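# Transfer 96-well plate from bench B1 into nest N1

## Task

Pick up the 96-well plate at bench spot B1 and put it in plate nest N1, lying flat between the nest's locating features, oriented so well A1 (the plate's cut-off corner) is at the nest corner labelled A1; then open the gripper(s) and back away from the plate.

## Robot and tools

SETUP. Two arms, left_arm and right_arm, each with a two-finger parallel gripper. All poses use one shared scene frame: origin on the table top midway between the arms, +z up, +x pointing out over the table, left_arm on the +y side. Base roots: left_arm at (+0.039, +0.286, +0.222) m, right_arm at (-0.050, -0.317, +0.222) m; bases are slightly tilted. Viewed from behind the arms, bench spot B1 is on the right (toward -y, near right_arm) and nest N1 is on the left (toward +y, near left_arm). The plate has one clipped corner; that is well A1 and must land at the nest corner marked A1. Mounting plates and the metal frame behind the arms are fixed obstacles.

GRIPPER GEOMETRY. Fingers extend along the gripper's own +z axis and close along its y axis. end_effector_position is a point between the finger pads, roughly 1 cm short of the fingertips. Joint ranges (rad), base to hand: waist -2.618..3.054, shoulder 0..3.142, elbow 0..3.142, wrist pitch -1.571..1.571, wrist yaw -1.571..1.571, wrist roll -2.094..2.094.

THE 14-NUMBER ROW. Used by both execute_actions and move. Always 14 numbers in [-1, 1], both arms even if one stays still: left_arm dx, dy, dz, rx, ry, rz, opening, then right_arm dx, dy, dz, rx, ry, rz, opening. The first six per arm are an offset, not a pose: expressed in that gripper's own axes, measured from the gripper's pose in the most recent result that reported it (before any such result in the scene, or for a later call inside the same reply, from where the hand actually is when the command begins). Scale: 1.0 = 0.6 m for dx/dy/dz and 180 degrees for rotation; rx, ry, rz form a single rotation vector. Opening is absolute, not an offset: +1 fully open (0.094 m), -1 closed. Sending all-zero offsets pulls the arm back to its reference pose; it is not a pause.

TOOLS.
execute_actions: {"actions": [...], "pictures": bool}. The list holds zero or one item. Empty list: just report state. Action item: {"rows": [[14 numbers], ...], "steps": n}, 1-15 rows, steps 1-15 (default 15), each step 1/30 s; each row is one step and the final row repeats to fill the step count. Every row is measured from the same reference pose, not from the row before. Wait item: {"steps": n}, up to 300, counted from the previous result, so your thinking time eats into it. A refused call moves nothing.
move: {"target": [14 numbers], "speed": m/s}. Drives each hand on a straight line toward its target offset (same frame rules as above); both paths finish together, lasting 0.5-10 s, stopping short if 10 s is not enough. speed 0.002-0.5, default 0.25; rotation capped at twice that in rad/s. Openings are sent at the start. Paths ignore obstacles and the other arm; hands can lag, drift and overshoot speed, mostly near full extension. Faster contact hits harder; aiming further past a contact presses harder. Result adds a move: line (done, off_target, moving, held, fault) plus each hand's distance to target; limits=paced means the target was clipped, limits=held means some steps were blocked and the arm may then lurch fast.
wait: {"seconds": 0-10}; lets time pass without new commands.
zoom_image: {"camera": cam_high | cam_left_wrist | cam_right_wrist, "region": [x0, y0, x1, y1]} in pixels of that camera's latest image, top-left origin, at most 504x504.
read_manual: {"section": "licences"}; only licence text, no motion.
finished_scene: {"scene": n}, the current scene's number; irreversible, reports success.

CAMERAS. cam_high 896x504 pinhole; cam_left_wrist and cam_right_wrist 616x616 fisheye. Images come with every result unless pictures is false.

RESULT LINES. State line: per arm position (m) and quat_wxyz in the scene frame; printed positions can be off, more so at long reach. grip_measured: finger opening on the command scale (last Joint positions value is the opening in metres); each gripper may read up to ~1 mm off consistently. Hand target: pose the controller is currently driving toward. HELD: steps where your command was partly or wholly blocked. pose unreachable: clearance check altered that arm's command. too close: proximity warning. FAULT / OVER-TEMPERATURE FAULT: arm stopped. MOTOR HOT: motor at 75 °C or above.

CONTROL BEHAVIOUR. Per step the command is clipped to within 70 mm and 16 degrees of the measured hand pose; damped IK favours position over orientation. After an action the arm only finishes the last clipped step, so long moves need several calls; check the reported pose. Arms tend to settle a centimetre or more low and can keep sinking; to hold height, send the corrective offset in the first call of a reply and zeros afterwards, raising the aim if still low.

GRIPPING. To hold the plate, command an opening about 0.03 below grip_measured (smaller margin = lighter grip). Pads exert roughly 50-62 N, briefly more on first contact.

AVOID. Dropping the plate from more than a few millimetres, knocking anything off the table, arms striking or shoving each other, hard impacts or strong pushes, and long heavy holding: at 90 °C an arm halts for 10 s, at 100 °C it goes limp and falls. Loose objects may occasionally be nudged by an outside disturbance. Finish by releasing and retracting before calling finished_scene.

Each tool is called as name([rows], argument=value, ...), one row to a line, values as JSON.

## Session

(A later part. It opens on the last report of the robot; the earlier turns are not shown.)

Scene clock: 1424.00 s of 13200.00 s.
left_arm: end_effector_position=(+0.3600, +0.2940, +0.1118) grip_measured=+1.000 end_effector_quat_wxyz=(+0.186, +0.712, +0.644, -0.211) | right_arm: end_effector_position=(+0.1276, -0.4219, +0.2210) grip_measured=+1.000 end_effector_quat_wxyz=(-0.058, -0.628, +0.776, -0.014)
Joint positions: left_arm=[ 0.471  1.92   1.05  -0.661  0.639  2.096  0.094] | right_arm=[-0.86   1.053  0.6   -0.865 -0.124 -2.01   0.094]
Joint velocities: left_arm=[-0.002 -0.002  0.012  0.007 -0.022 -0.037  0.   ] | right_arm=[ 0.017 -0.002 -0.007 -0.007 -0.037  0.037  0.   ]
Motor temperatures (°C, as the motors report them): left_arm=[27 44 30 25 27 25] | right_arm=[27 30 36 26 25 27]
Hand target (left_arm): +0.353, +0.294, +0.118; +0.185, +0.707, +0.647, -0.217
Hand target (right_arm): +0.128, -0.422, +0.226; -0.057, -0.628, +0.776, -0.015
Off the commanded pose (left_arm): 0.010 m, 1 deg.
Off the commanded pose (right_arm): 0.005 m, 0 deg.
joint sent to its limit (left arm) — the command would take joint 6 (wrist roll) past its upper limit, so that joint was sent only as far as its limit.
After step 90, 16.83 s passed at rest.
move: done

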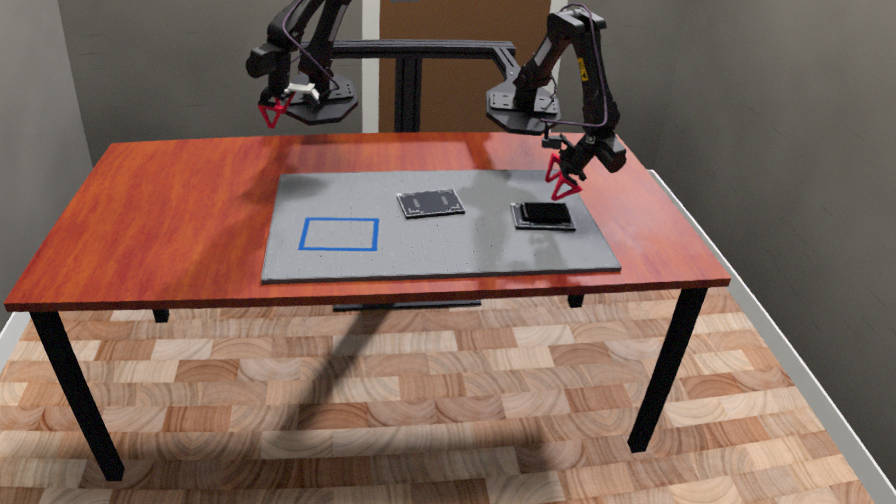

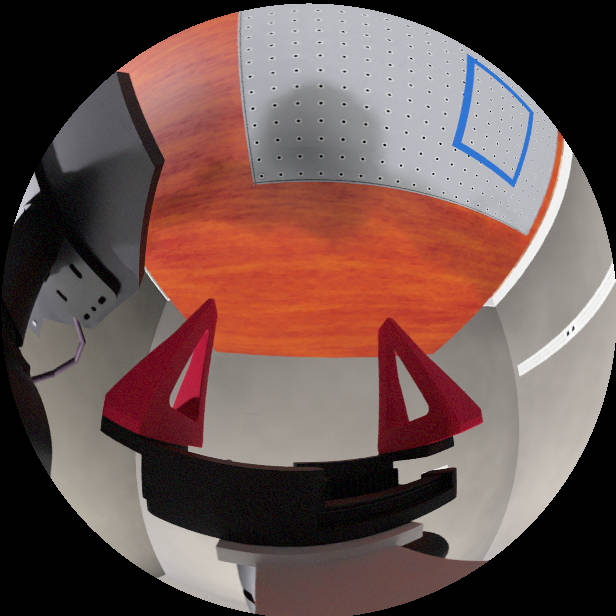

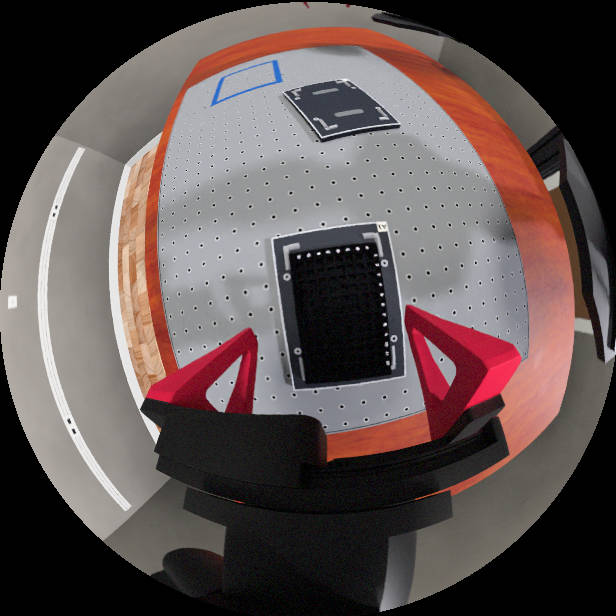

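move(target=[0.075, -0.025, -0.05, 0, 0, 0, 1.0, 0, 0, -0.008, 0, 0, 0, 1], speed=0.1)

Scene clock: 1459.00 s of 13200.00 s.
left_arm: end_effector_position=(+0.3506, +0.3468, +0.1098) grip_measured=+1.000 end_effector_quat_wxyz=(+0.155, +0.681, +0.693, -0.177) | right_arm: end_effector_position=(+0.1273, -0.4217, +0.2210) grip_measured=+1.000 end_effector_quat_wxyz=(-0.058, -0.628, +0.776, -0.014)
Joint positions: left_arm=[ 0.604  1.92   1.05  -0.663  0.58   2.096  0.094] | right_arm=[-0.86   1.053  0.6   -0.867 -0.124 -2.01   0.094]
Joint velocities: left_arm=[ 0.007 -0.007  0.002  0.037 -0.11  -0.037  0.   ] | right_arm=[-0.002  0.007 -0.002  0.022 -0.022  0.022  0.   ]
Motor temperatures (°C, as the motors report them): left_arm=[27 45 30 25 27 25] | right_arm=[27 30 36 26 25 27]
Hand target (left_arm): +0.351, +0.349, +0.113; +0.156, +0.680, +0.694, -0.177
Hand target (right_arm): +0.128, -0.421, +0.226; -0.058, -0.628, +0.776, -0.014
Off the commanded pose (left_arm): 0.004 m, 8 deg.
Off the commanded pose (right_arm): 0.005 m, 0 deg.
joint sent to its limit (left arm) — the command would take joint 6 (wrist roll) past its upper limit, so that joint was sent only as far as its limit.
After step 90, 31.07 s passed at rest.
move: off_target (left_arm)

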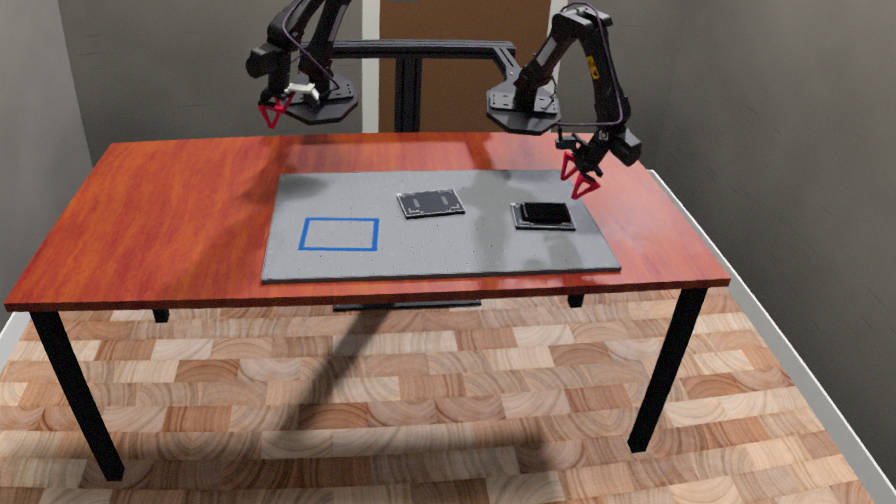

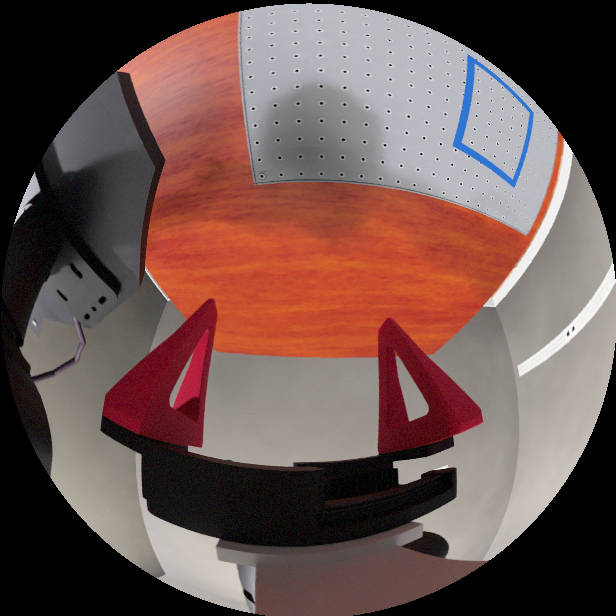

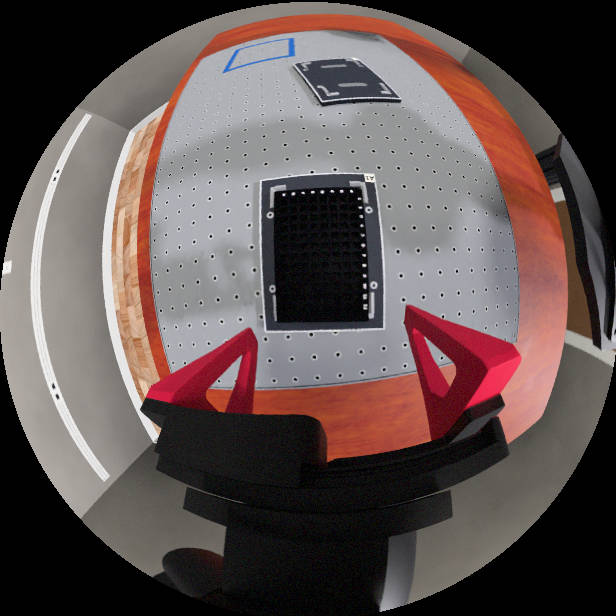

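zoom_image(camera="cam_right_wrist", region=[245, 165, 405, 345])

zoom_image(camera="cam_right_wrist", region=[255, 270, 395, 340])

Region (245, 165, 405, 345) of cam_right_wrist's 616x616 image, scaled by 2.800, with more detail than that image has.

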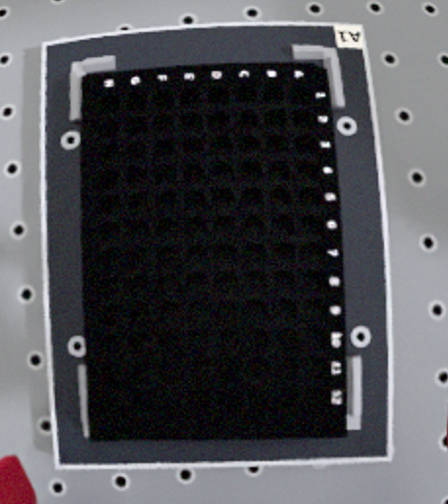

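Region (255, 270, 395, 340) of cam_right_wrist's 616x616 image, scaled by 3.600, with more detail than that image has.

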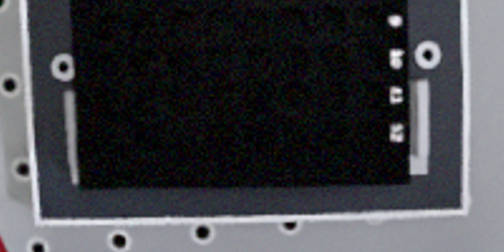

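zoom_image(camera="cam_high", region=[390, 180, 475, 225])

zoom_image(camera="cam_high", region=[505, 195, 585, 240])

Region (390, 180, 475, 225) of cam_high's 896x504 image, scaled by 5.929, with more detail than that image has; it fills the top 267 rows of this view, and the rest is white.

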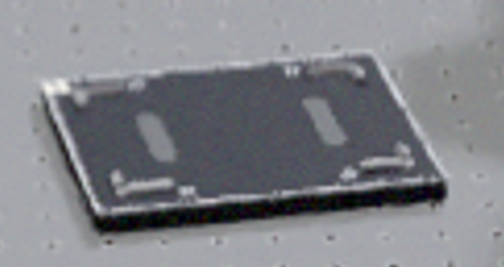

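Region (505, 195, 585, 240) of cam_high's 896x504 image, scaled by 6.300, with more detail than that image has; it fills the top 284 rows of this view, and the rest is white.

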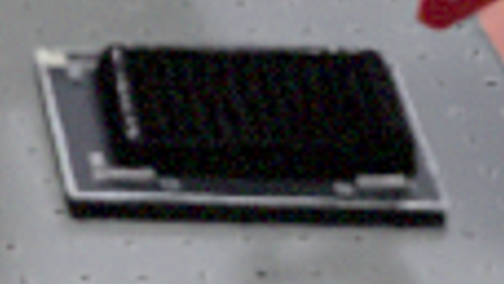

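move(target=[0.037, 0.015, -0.001, -0.118, 0.115, -0.452, -1, 0, 0, -0.008, 0, 0, 0, 1], speed=0.25)

Scene clock: 1582.60 s of 13200.00 s.
left_arm: end_effector_position=(+0.3483, +0.3664, +0.0941) grip_measured=-0.977 end_effector_quat_wxyz=(-0.012, +0.052, +0.999, -0.006) | right_arm: end_effector_position=(+0.1270, -0.4215, +0.2210) grip_measured=+1.000 end_effector_quat_wxyz=(-0.058, -0.627, +0.776, -0.013)
Joint positions: left_arm=[ 0.425  1.773  0.855 -0.351  0.119  0.379  0.001] | right_arm=[-0.86   1.053  0.6   -0.868 -0.124 -2.01   0.094]
Joint velocities: left_arm=[-0.012  0.007  0.002 -0.007 -0.051 -0.139 -0.001] | right_arm=[-0.012  0.007  0.002 -0.051 -0.007 -0.037  0.   ]
Motor temperatures (°C, as the motors report them): left_arm=[27 44 30 25 27 25] | right_arm=[27 30 36 26 25 27]
Hand target (left_arm): +0.359, +0.367, +0.100; -0.002, +0.053, +0.999, -0.000
Hand target (right_arm): +0.128, -0.421, +0.226; -0.058, -0.628, +0.776, -0.014
Off the commanded pose (left_arm): 0.012 m, 1 deg.
Off the commanded pose (right_arm): 0.005 m, 0 deg.
After step 90, 117.00 s passed at rest.
move: off_target (left_arm)

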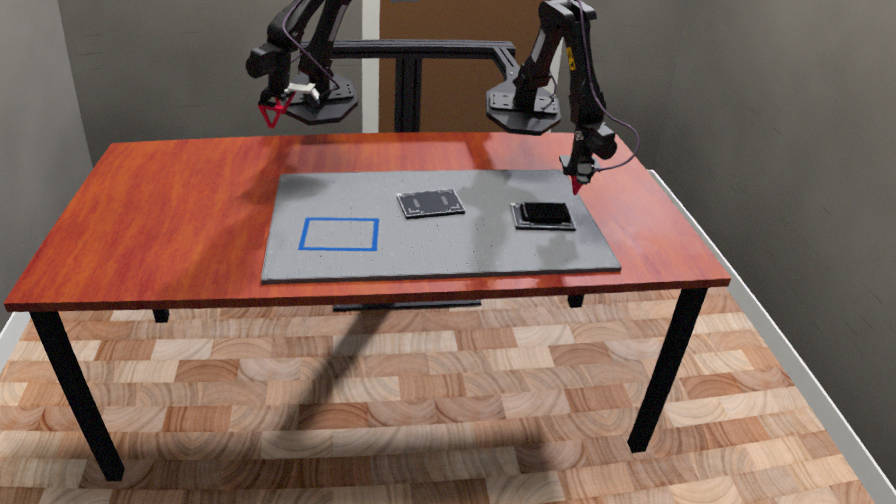

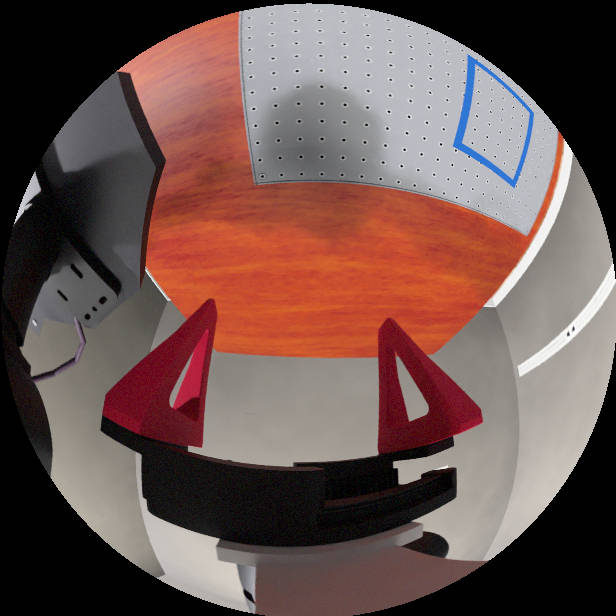

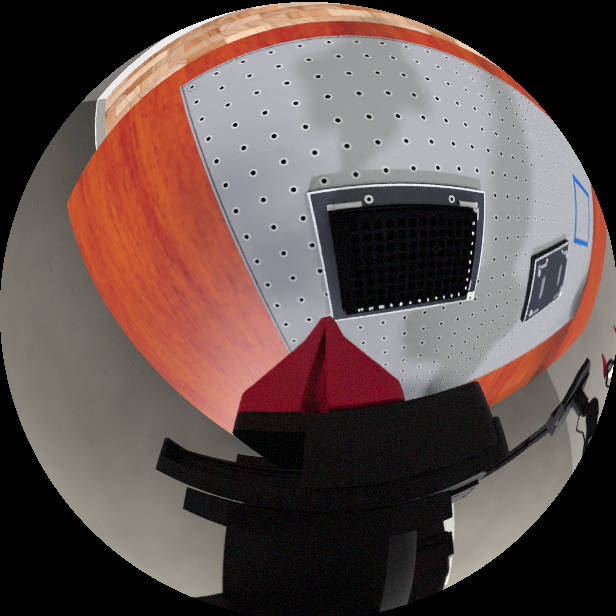

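move(target=[-0.032, 0.0067, 0.059, -0.004, -0.0075, 0, -1, 0, 0, -0.008, 0, 0, 0, 1], speed=0.08)

Scene clock: 1604.83 s of 13200.00 s.
left_arm: end_effector_position=(+0.3505, +0.3657, +0.0574) grip_measured=-0.977 end_effector_quat_wxyz=(-0.018, +0.050, +0.999, -0.008) | right_arm: end_effector_position=(+0.1267, -0.4213, +0.2210) grip_measured=+1.000 end_effector_quat_wxyz=(-0.058, -0.627, +0.776, -0.012)
Joint positions: left_arm=[ 0.407  1.919  0.881 -0.243  0.114  0.359  0.001] | right_arm=[-0.86   1.053  0.6   -0.869 -0.124 -2.01   0.094]
Joint velocities: left_arm=[ 0.027 -0.012 -0.012 -0.007  0.037 -0.007 -0.001] | right_arm=[ 0.002  0.012  0.012 -0.007  0.022 -0.007  0.   ]
Motor temperatures (°C, as the motors report them): left_arm=[27 43 31 25 27 25] | right_arm=[27 30 36 26 25 27]
Hand target (left_arm): +0.366, +0.368, +0.059; -0.000, +0.052, +0.999, +0.000
Hand target (right_arm): +0.127, -0.421, +0.226; -0.058, -0.627, +0.776, -0.013
Off the commanded pose (left_arm): 0.017 m, 2 deg.
Off the commanded pose (right_arm): 0.005 m, 0 deg.
After step 90, 18.20 s passed at rest.
move: off_target (left_arm)

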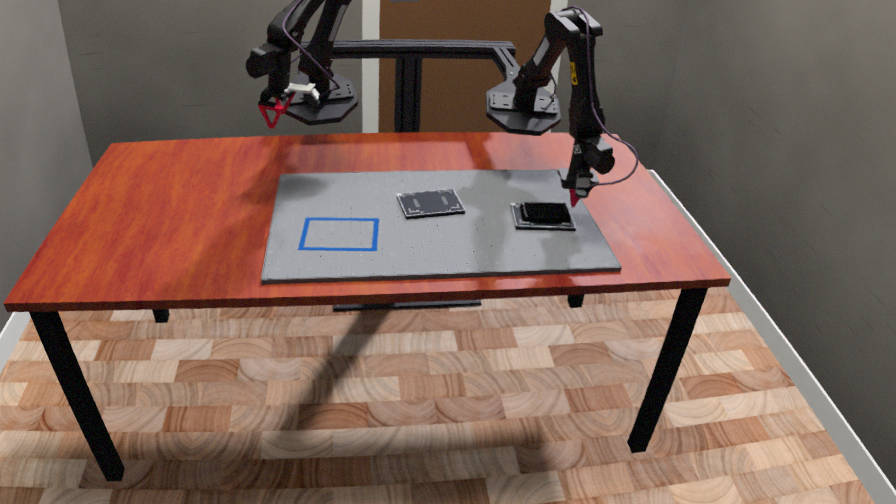

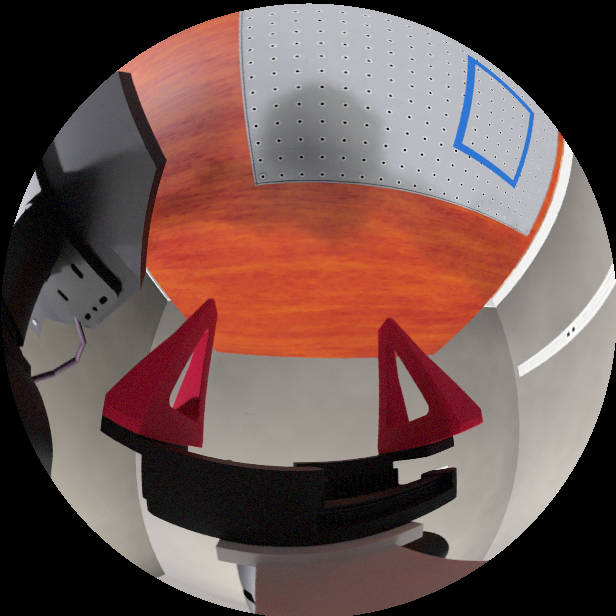

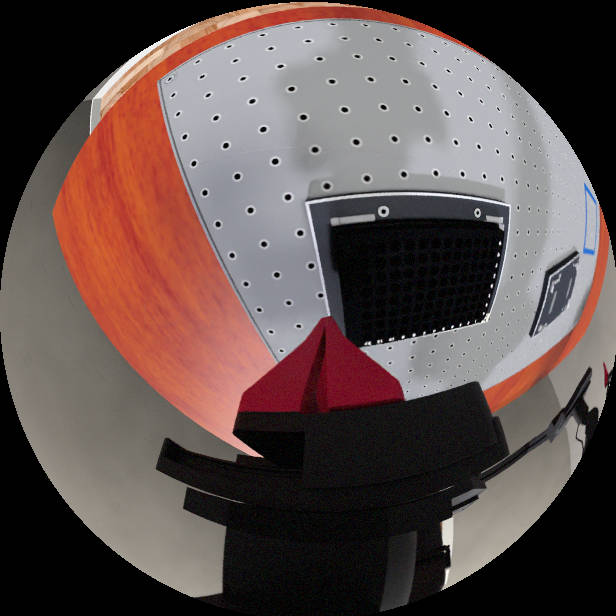

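move(target=[-0.041, 0.0115, -0.0027, -0.0057, -0.0112, 0.0015, -1, 0, 0, -0.008, 0, 0, 0, 1], speed=0.05)

Scene clock: 1708.83 s of 13200.00 s.
left_arm: end_effector_position=(+0.3665, +0.3700, +0.0572) grip_measured=-0.977 end_effector_quat_wxyz=(-0.006, +0.051, +0.999, -0.003) | right_arm: end_effector_position=(+0.1265, -0.4211, +0.2210) grip_measured=+1.000 end_effector_quat_wxyz=(-0.058, -0.627, +0.777, -0.012)
Joint positions: left_arm=[ 0.407  1.937  0.927 -0.243  0.113  0.358  0.001] | right_arm=[-0.86   1.053  0.6   -0.87  -0.124 -2.01   0.094]
Joint velocities: left_arm=[ 0.017 -0.007  0.007  0.037  0.022 -0.066  0.001] | right_arm=[-0.002  0.007 -0.007 -0.007 -0.022  0.081  0.   ]
Motor temperatures (°C, as the motors report them): left_arm=[27 41 31 25 26 25] | right_arm=[27 30 37 26 25 27]
Hand target (left_arm): +0.376, +0.370, +0.058; -0.000, +0.053, +0.999, +0.000
Hand target (right_arm): +0.127, -0.421, +0.226; -0.058, -0.627, +0.776, -0.012
Off the commanded pose (left_arm): 0.009 m, 1 deg.
Off the commanded pose (right_arm): 0.005 m, 0 deg.
After step 90, 100.20 s passed at rest.
move: done

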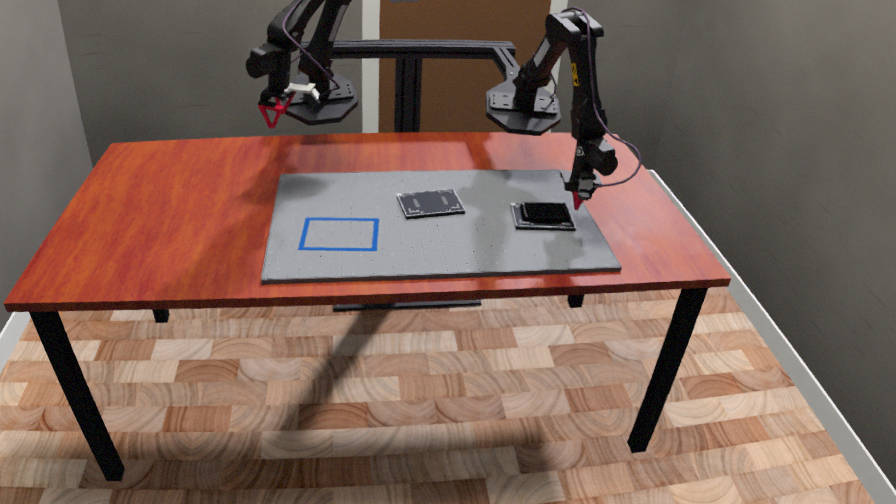

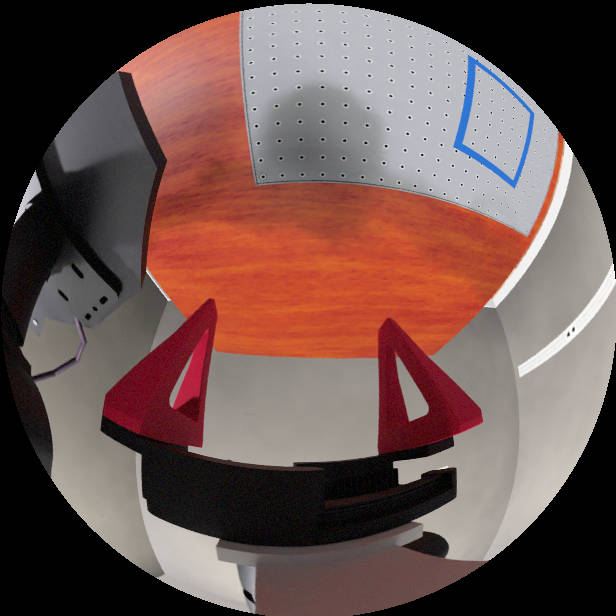

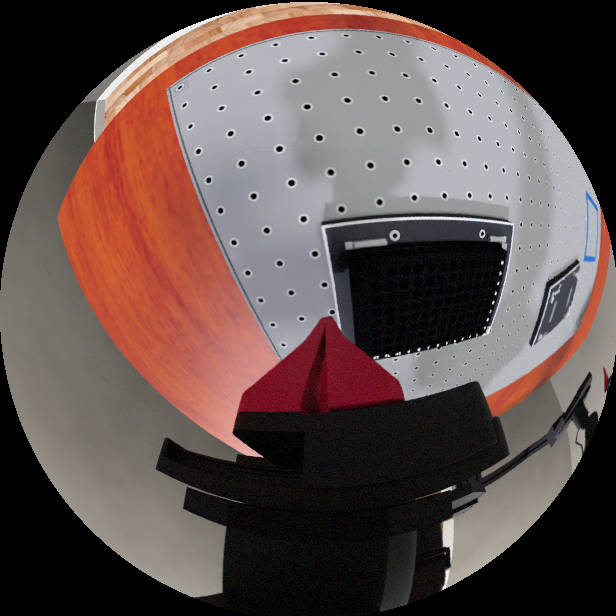

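move(target=[-0.0095, 0.0011, 0.026, -0.0021, -0.0037, 0.0008, -1, 0, 0, -0.008, 0, 0, 0, 1], speed=0.03)

Scene clock: 1726.77 s of 13200.00 s.
left_arm: end_effector_position=(+0.3597, +0.3701, +0.0414) grip_measured=-0.977 end_effector_quat_wxyz=(-0.015, +0.049, +0.999, -0.006) | right_arm: end_effector_position=(+0.1263, -0.4209, +0.2210) grip_measured=+1.000 end_effector_quat_wxyz=(-0.058, -0.627, +0.777, -0.011)
Joint positions: left_arm=[ 0.407  1.994  0.927 -0.206  0.113  0.356  0.001] | right_arm=[-0.86   1.053  0.6   -0.872 -0.124 -2.01   0.094]
Joint velocities: left_arm=[ 0.002 -0.007  0.012  0.022  0.007 -0.007 -0.002] | right_arm=[-0.002 -0.002 -0.007 -0.051  0.037 -0.007  0.   ]
Motor temperatures (°C, as the motors report them): left_arm=[27 41 31 25 26 25] | right_arm=[27 30 37 26 25 27]
Hand target (left_arm): +0.372, +0.370, +0.042; +0.000, +0.053, +0.999, -0.000
Hand target (right_arm): +0.127, -0.421, +0.226; -0.058, -0.627, +0.777, -0.012
Off the commanded pose (left_arm): 0.012 m, 2 deg.
Off the commanded pose (right_arm): 0.005 m, 0 deg.
After step 90, 14.13 s passed at rest.
move: off_target (left_arm)

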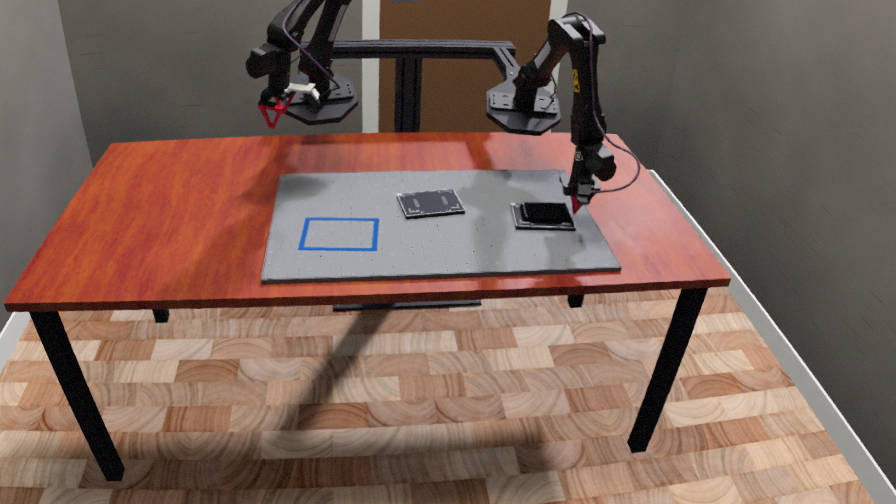

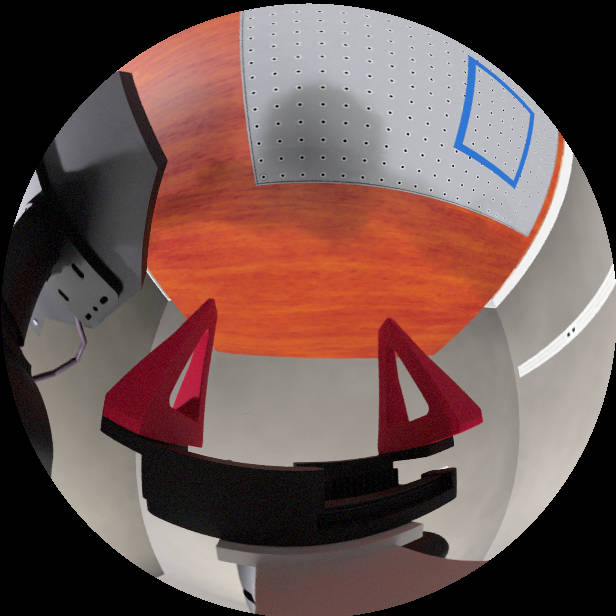

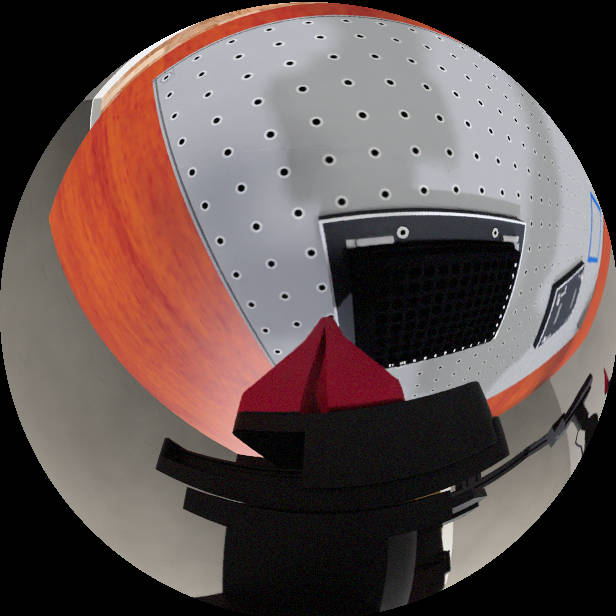

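move(target=[-0.0204, -0.0149, -0.0014, -0.0043, -0.0094, 0.0021, -1, 0, 0, -0.008, 0, 0, 0, 1], speed=0.01)

Scene clock: 1750.17 s of 13200.00 s.
left_arm: end_effector_position=(+0.3639, +0.3603, +0.0402) grip_measured=-0.977 end_effector_quat_wxyz=(-0.012, +0.052, +0.999, -0.006) | right_arm: end_effector_position=(+0.1260, -0.4207, +0.2210) grip_measured=+1.000 end_effector_quat_wxyz=(-0.059, -0.627, +0.777, -0.011)
Joint positions: left_arm=[ 0.374  1.994  0.927 -0.197  0.104  0.328  0.001] | right_arm=[-0.86   1.053  0.6   -0.873 -0.124 -2.01   0.094]
Joint velocities: left_arm=[-0.022  0.002  0.007  0.066  0.007  0.037 -0.001] | right_arm=[ 0.002 -0.012  0.012  0.037  0.051  0.037  0.   ]
Motor temperatures (°C, as the motors report them): left_arm=[27 41 30 25 26 25] | right_arm=[27 30 37 26 25 27]
Hand target (left_arm): +0.371, +0.360, +0.042; -0.000, +0.052, +0.999, -0.000
Hand target (right_arm): +0.127, -0.420, +0.226; -0.058, -0.627, +0.777, -0.011
Off the commanded pose (left_arm): 0.007 m, 2 deg.
Off the commanded pose (right_arm): 0.005 m, 0 deg.
After step 90, 18.70 s passed at rest.
move: done

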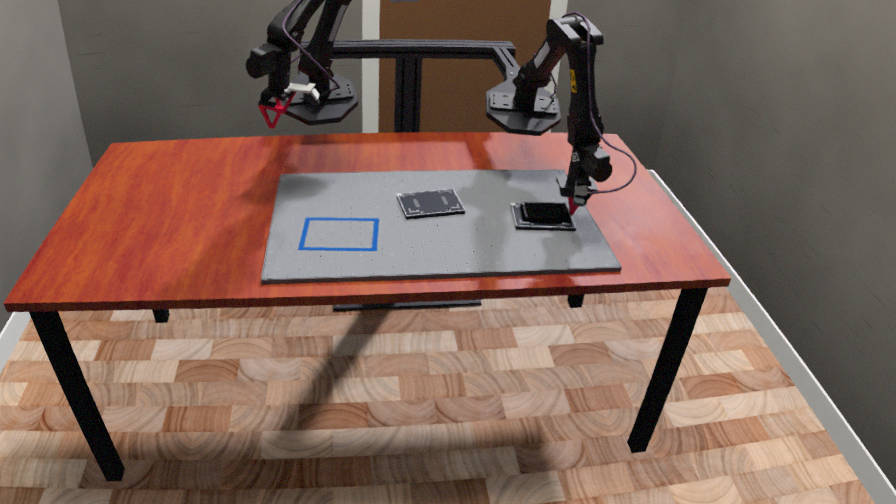

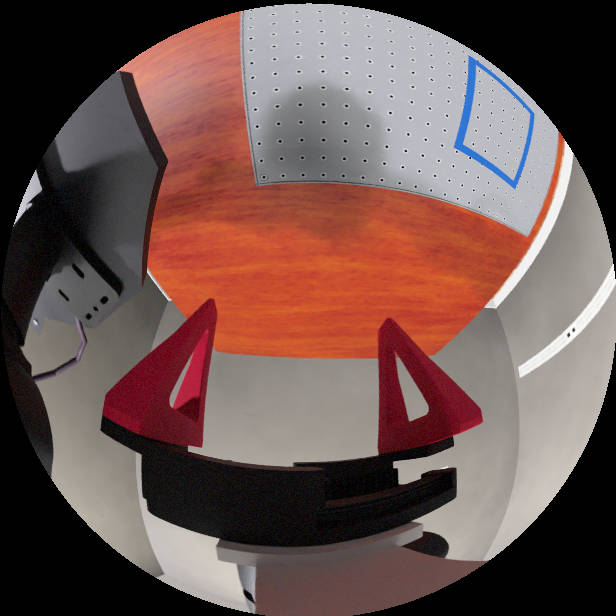

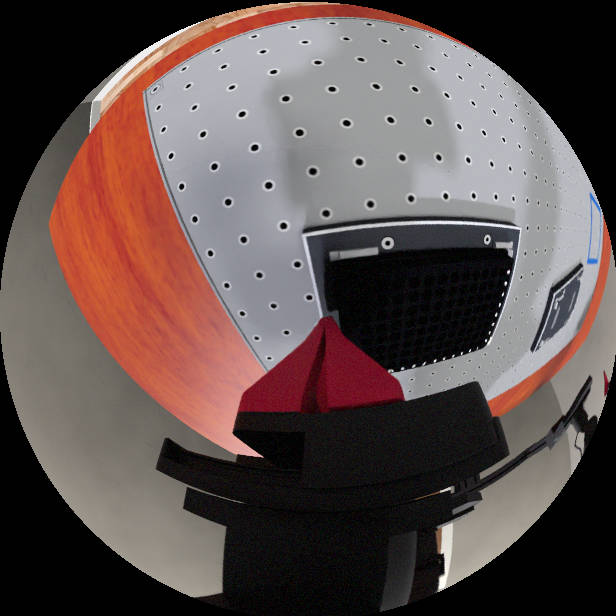

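move(target=[-0.0098, -0.013, -0.0039, -0.0042, -0.0075, 0, -1, 0, 0, -0.008, 0, 0, 0, 1], speed=0.006)

Scene clock: 1769.90 s of 13200.00 s.
left_arm: end_effector_position=(+0.3670, +0.3548, +0.0395) grip_measured=-0.977 end_effector_quat_wxyz=(-0.009, +0.050, +0.999, -0.002) | right_arm: end_effector_position=(+0.1258, -0.4205, +0.2210) grip_measured=+1.000 end_effector_quat_wxyz=(-0.059, -0.627, +0.777, -0.010)
Joint positions: left_arm=[ 0.352  1.994  0.927 -0.188  0.092  0.304  0.001] | right_arm=[-0.86   1.053  0.6   -0.874 -0.124 -2.01   0.094]
Joint velocities: left_arm=[-0.007 -0.007  0.002 -0.022 -0.066 -0.051  0.001] | right_arm=[-0.007 -0.012 -0.002 -0.081 -0.051 -0.066  0.   ]
Motor temperatures (°C, as the motors report them): left_arm=[27 42 30 25 26 25] | right_arm=[27 30 37 26 25 27]
Hand target (left_arm): +0.369, +0.352, +0.043; -0.000, +0.052, +0.999, +0.000
Hand target (right_arm): +0.126, -0.420, +0.226; -0.059, -0.627, +0.777, -0.011
Off the commanded pose (left_arm): 0.005 m, 1 deg.
Off the commanded pose (right_arm): 0.005 m, 0 deg.
After step 90, 14.30 s passed at rest.
move: done

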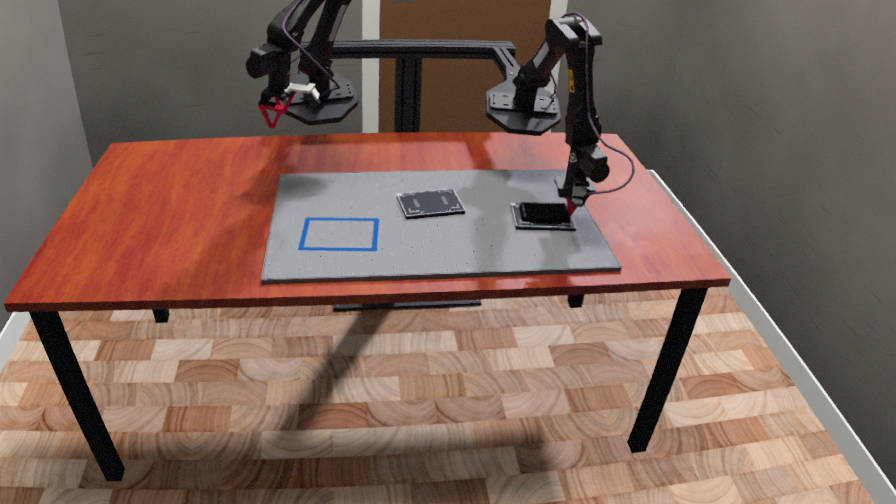

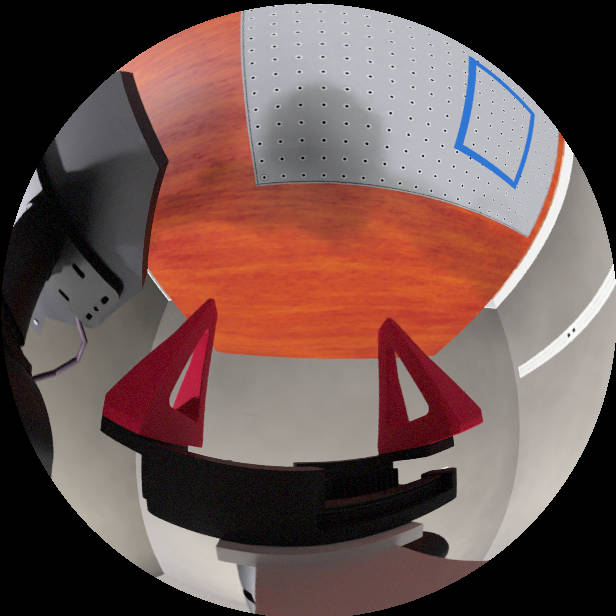

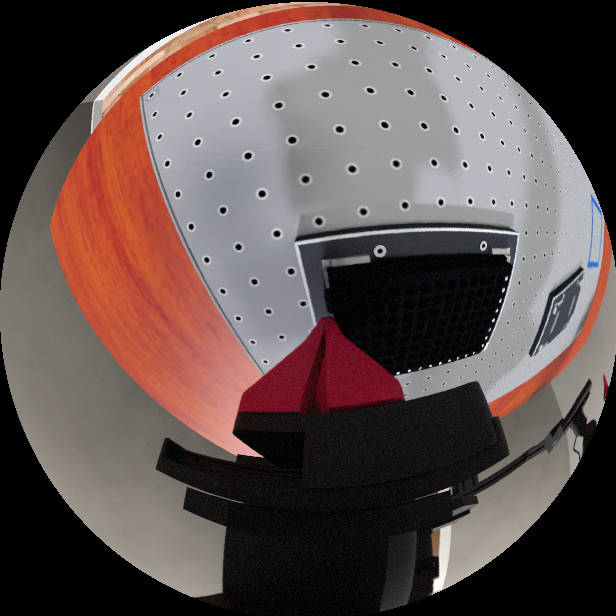

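zoom_image(camera="cam_right_wrist", region=[280, 215, 530, 390])

zoom_image(camera="cam_high", region=[505, 185, 595, 240])

Region (280, 215, 530, 390) of cam_right_wrist's 616x616 image, scaled by 2.016, with more detail than that image has; it fills the top 353 rows of this view, and the rest is white.

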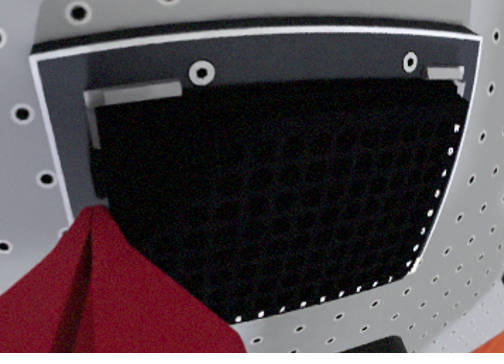

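Region (505, 185, 595, 240) of cam_high's 896x504 image, scaled by 5.600, with more detail than that image has.

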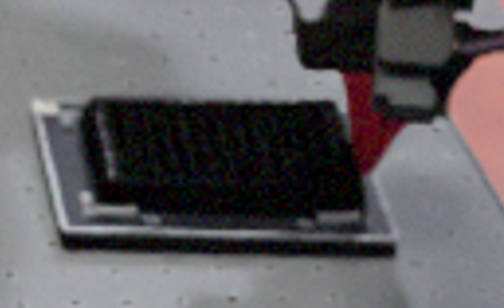

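move(target=[-0.002, 0.014, -0.005, -0.002, -0.005, 0, -1, 0, 0, -0.008, 0, 0, 0, 1], speed=0.03)

move(target=[0, -0.02, -0.17, 0, 0, 0, -1, 0, 0, 0, 0, 0, 0, 1], speed=0.1)

Scene clock: 1795.27 s of 13200.00 s.
left_arm: end_effector_position=(+0.3663, +0.3598, +0.0399) grip_measured=-0.977 end_effector_quat_wxyz=(-0.009, +0.050, +0.999, +0.000) | right_arm: end_effector_position=(+0.1255, -0.4203, +0.2210) grip_measured=+1.000 end_effector_quat_wxyz=(-0.059, -0.627, +0.777, -0.009)
Joint positions: left_arm=[ 0.366  1.994  0.927 -0.187  0.092  0.317  0.001] | right_arm=[-0.86   1.053  0.6   -0.875 -0.124 -2.01   0.094]
Joint velocities: left_arm=[-0.002 -0.012  0.012 -0.037  0.037  0.022 -0.001] | right_arm=[-0.007 -0.002  0.002  0.007 -0.022  0.022  0.   ]
Motor temperatures (°C, as the motors report them): left_arm=[27 43 29 25 26 25] | right_arm=[27 30 37 26 25 27]
Hand target (left_arm): +0.369, +0.363, +0.042; -0.002, +0.051, +0.999, +0.001
Hand target (right_arm): +0.126, -0.420, +0.226; -0.059, -0.627, +0.777, -0.010
Off the commanded pose (left_arm): 0.005 m, 1 deg.
Off the commanded pose (right_arm): 0.005 m, 0 deg.
After step 90, 21.67 s passed at rest.
move: done

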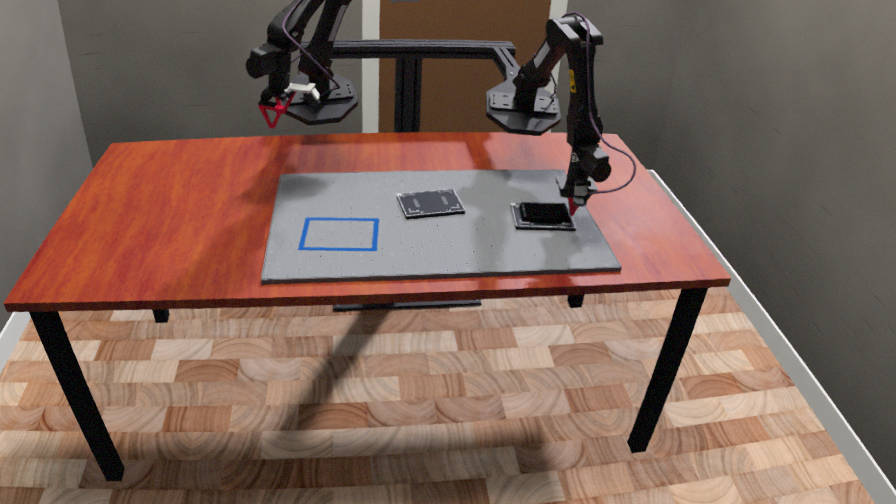

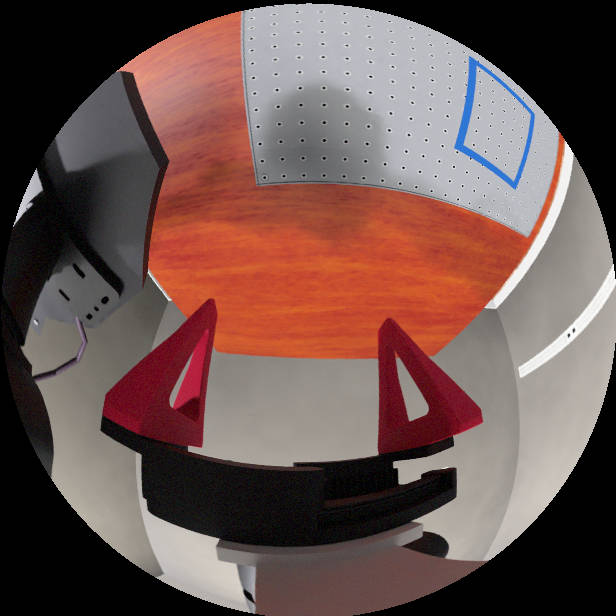

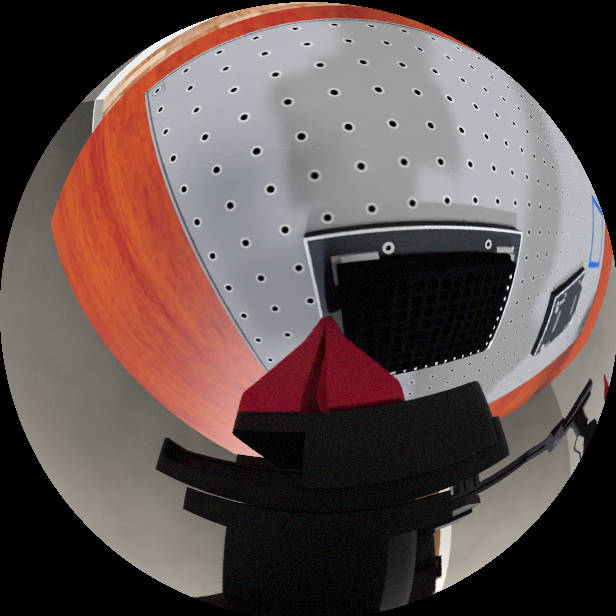

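Scene clock: 1796.87 s of 13200.00 s.
left_arm: end_effector_position=(+0.3604, +0.3492, +0.1337) grip_measured=-0.977 end_effector_quat_wxyz=(-0.020, +0.049, +0.999, -0.003) | right_arm: end_effector_position=(+0.1255, -0.4203, +0.2210) grip_measured=+1.000 end_effector_quat_wxyz=(-0.059, -0.627, +0.777, -0.009)
Joint positions: left_arm=[ 0.366  1.661  0.927 -0.542  0.092  0.317  0.001] | right_arm=[-0.86   1.053  0.6   -0.875 -0.124 -2.01   0.094]
Joint velocities: left_arm=[ 0.002 -0.022  0.012 -0.051 -0.081  0.037 -0.001] | right_arm=[-0.012  0.027  0.002  0.007  0.066  0.007  0.   ]
Motor temperatures (°C, as the motors report them): left_arm=[27 43 29 25 26 25] | right_arm=[27 29 37 26 25 27]
Hand target (left_arm): +0.367, +0.348, +0.142; -0.009, +0.050, +0.999, +0.000
Hand target (right_arm): +0.126, -0.420, +0.221; -0.059, -0.627, +0.777, -0.009
Off the commanded pose (left_arm): 0.011 m, 1 deg.
Off the commanded pose (right_arm): 0.000 m, 0 deg.
move: off_target (left_arm)

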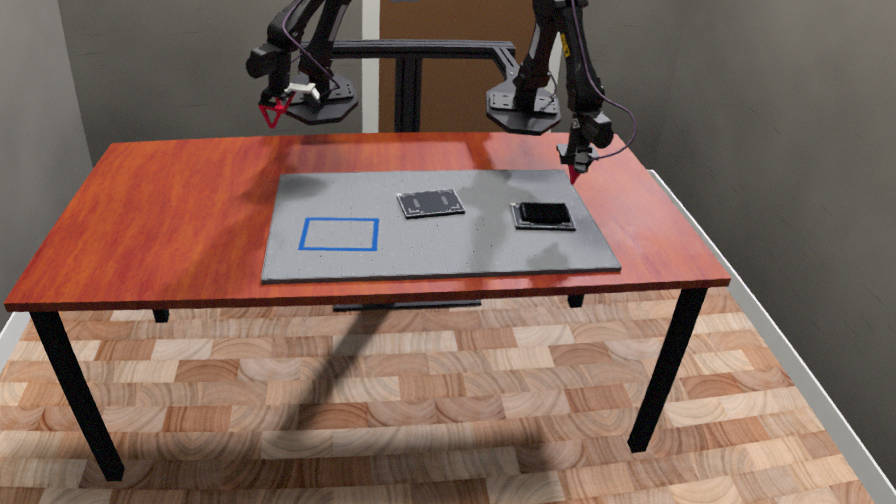

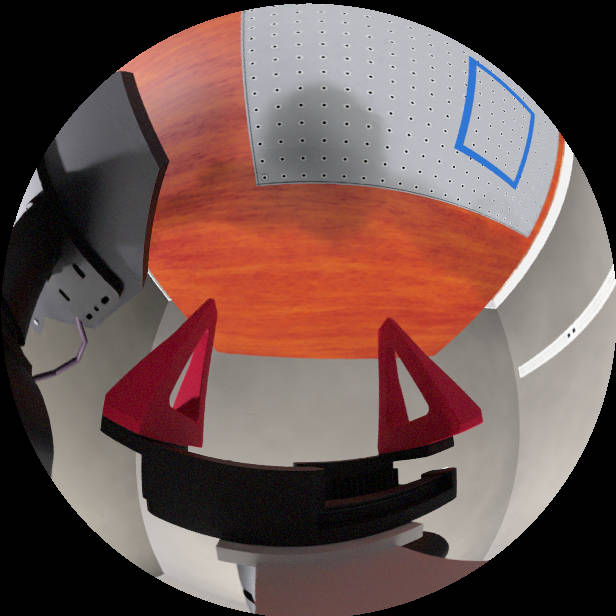

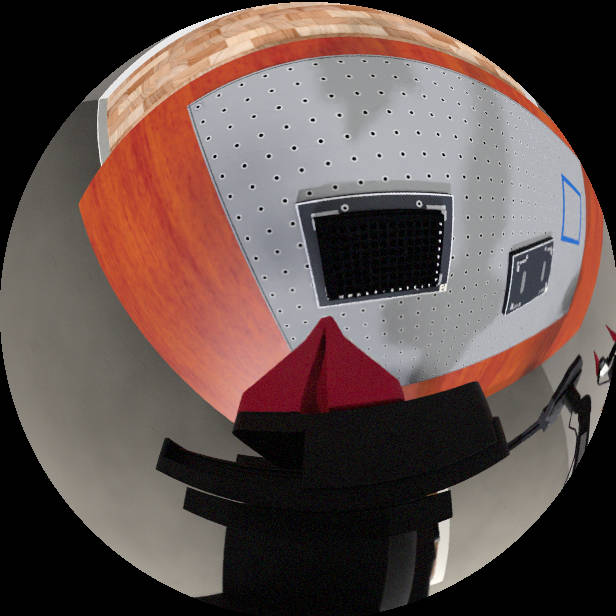

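zoom_image(camera="cam_right_wrist", region=[285, 180, 465, 320])

zoom_image(camera="cam_high", region=[505, 190, 585, 240])

Region (285, 180, 465, 320) of cam_right_wrist's 616x616 image, scaled by 2.800, with more detail than that image has.

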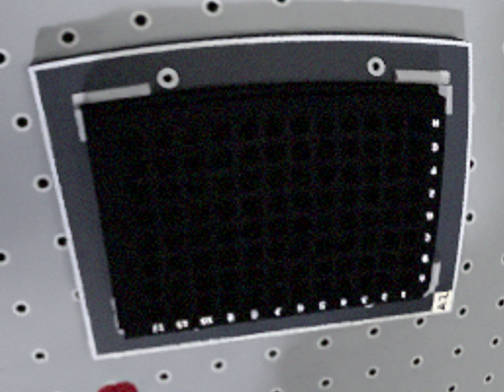

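Region (505, 190, 585, 240) of cam_high's 896x504 image, scaled by 6.300, with more detail than that image has; it fills the top 315 rows of this view, and the rest is white.

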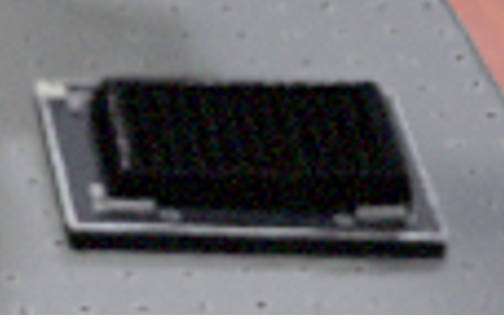

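zoom_image(camera="cam_right_wrist", region=[295, 195, 365, 310])

zoom_image(camera="cam_right_wrist", region=[400, 190, 470, 305])

Region (295, 195, 365, 310) of cam_right_wrist's 616x616 image, scaled by 4.383, with more detail than that image has; it fills the left 307 columns of this view, and the rest is white.

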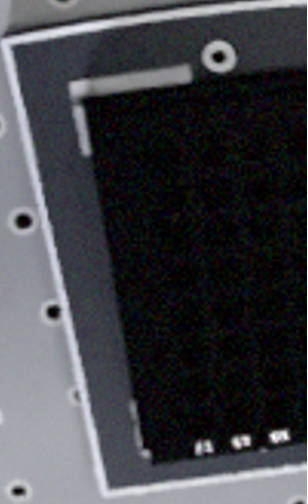

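Region (400, 190, 470, 305) of cam_right_wrist's 616x616 image, scaled by 4.383, with more detail than that image has; it fills the left 307 columns of this view, and the rest is white.

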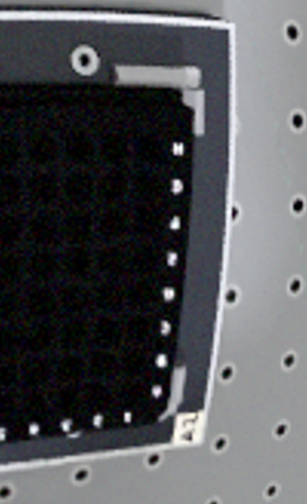

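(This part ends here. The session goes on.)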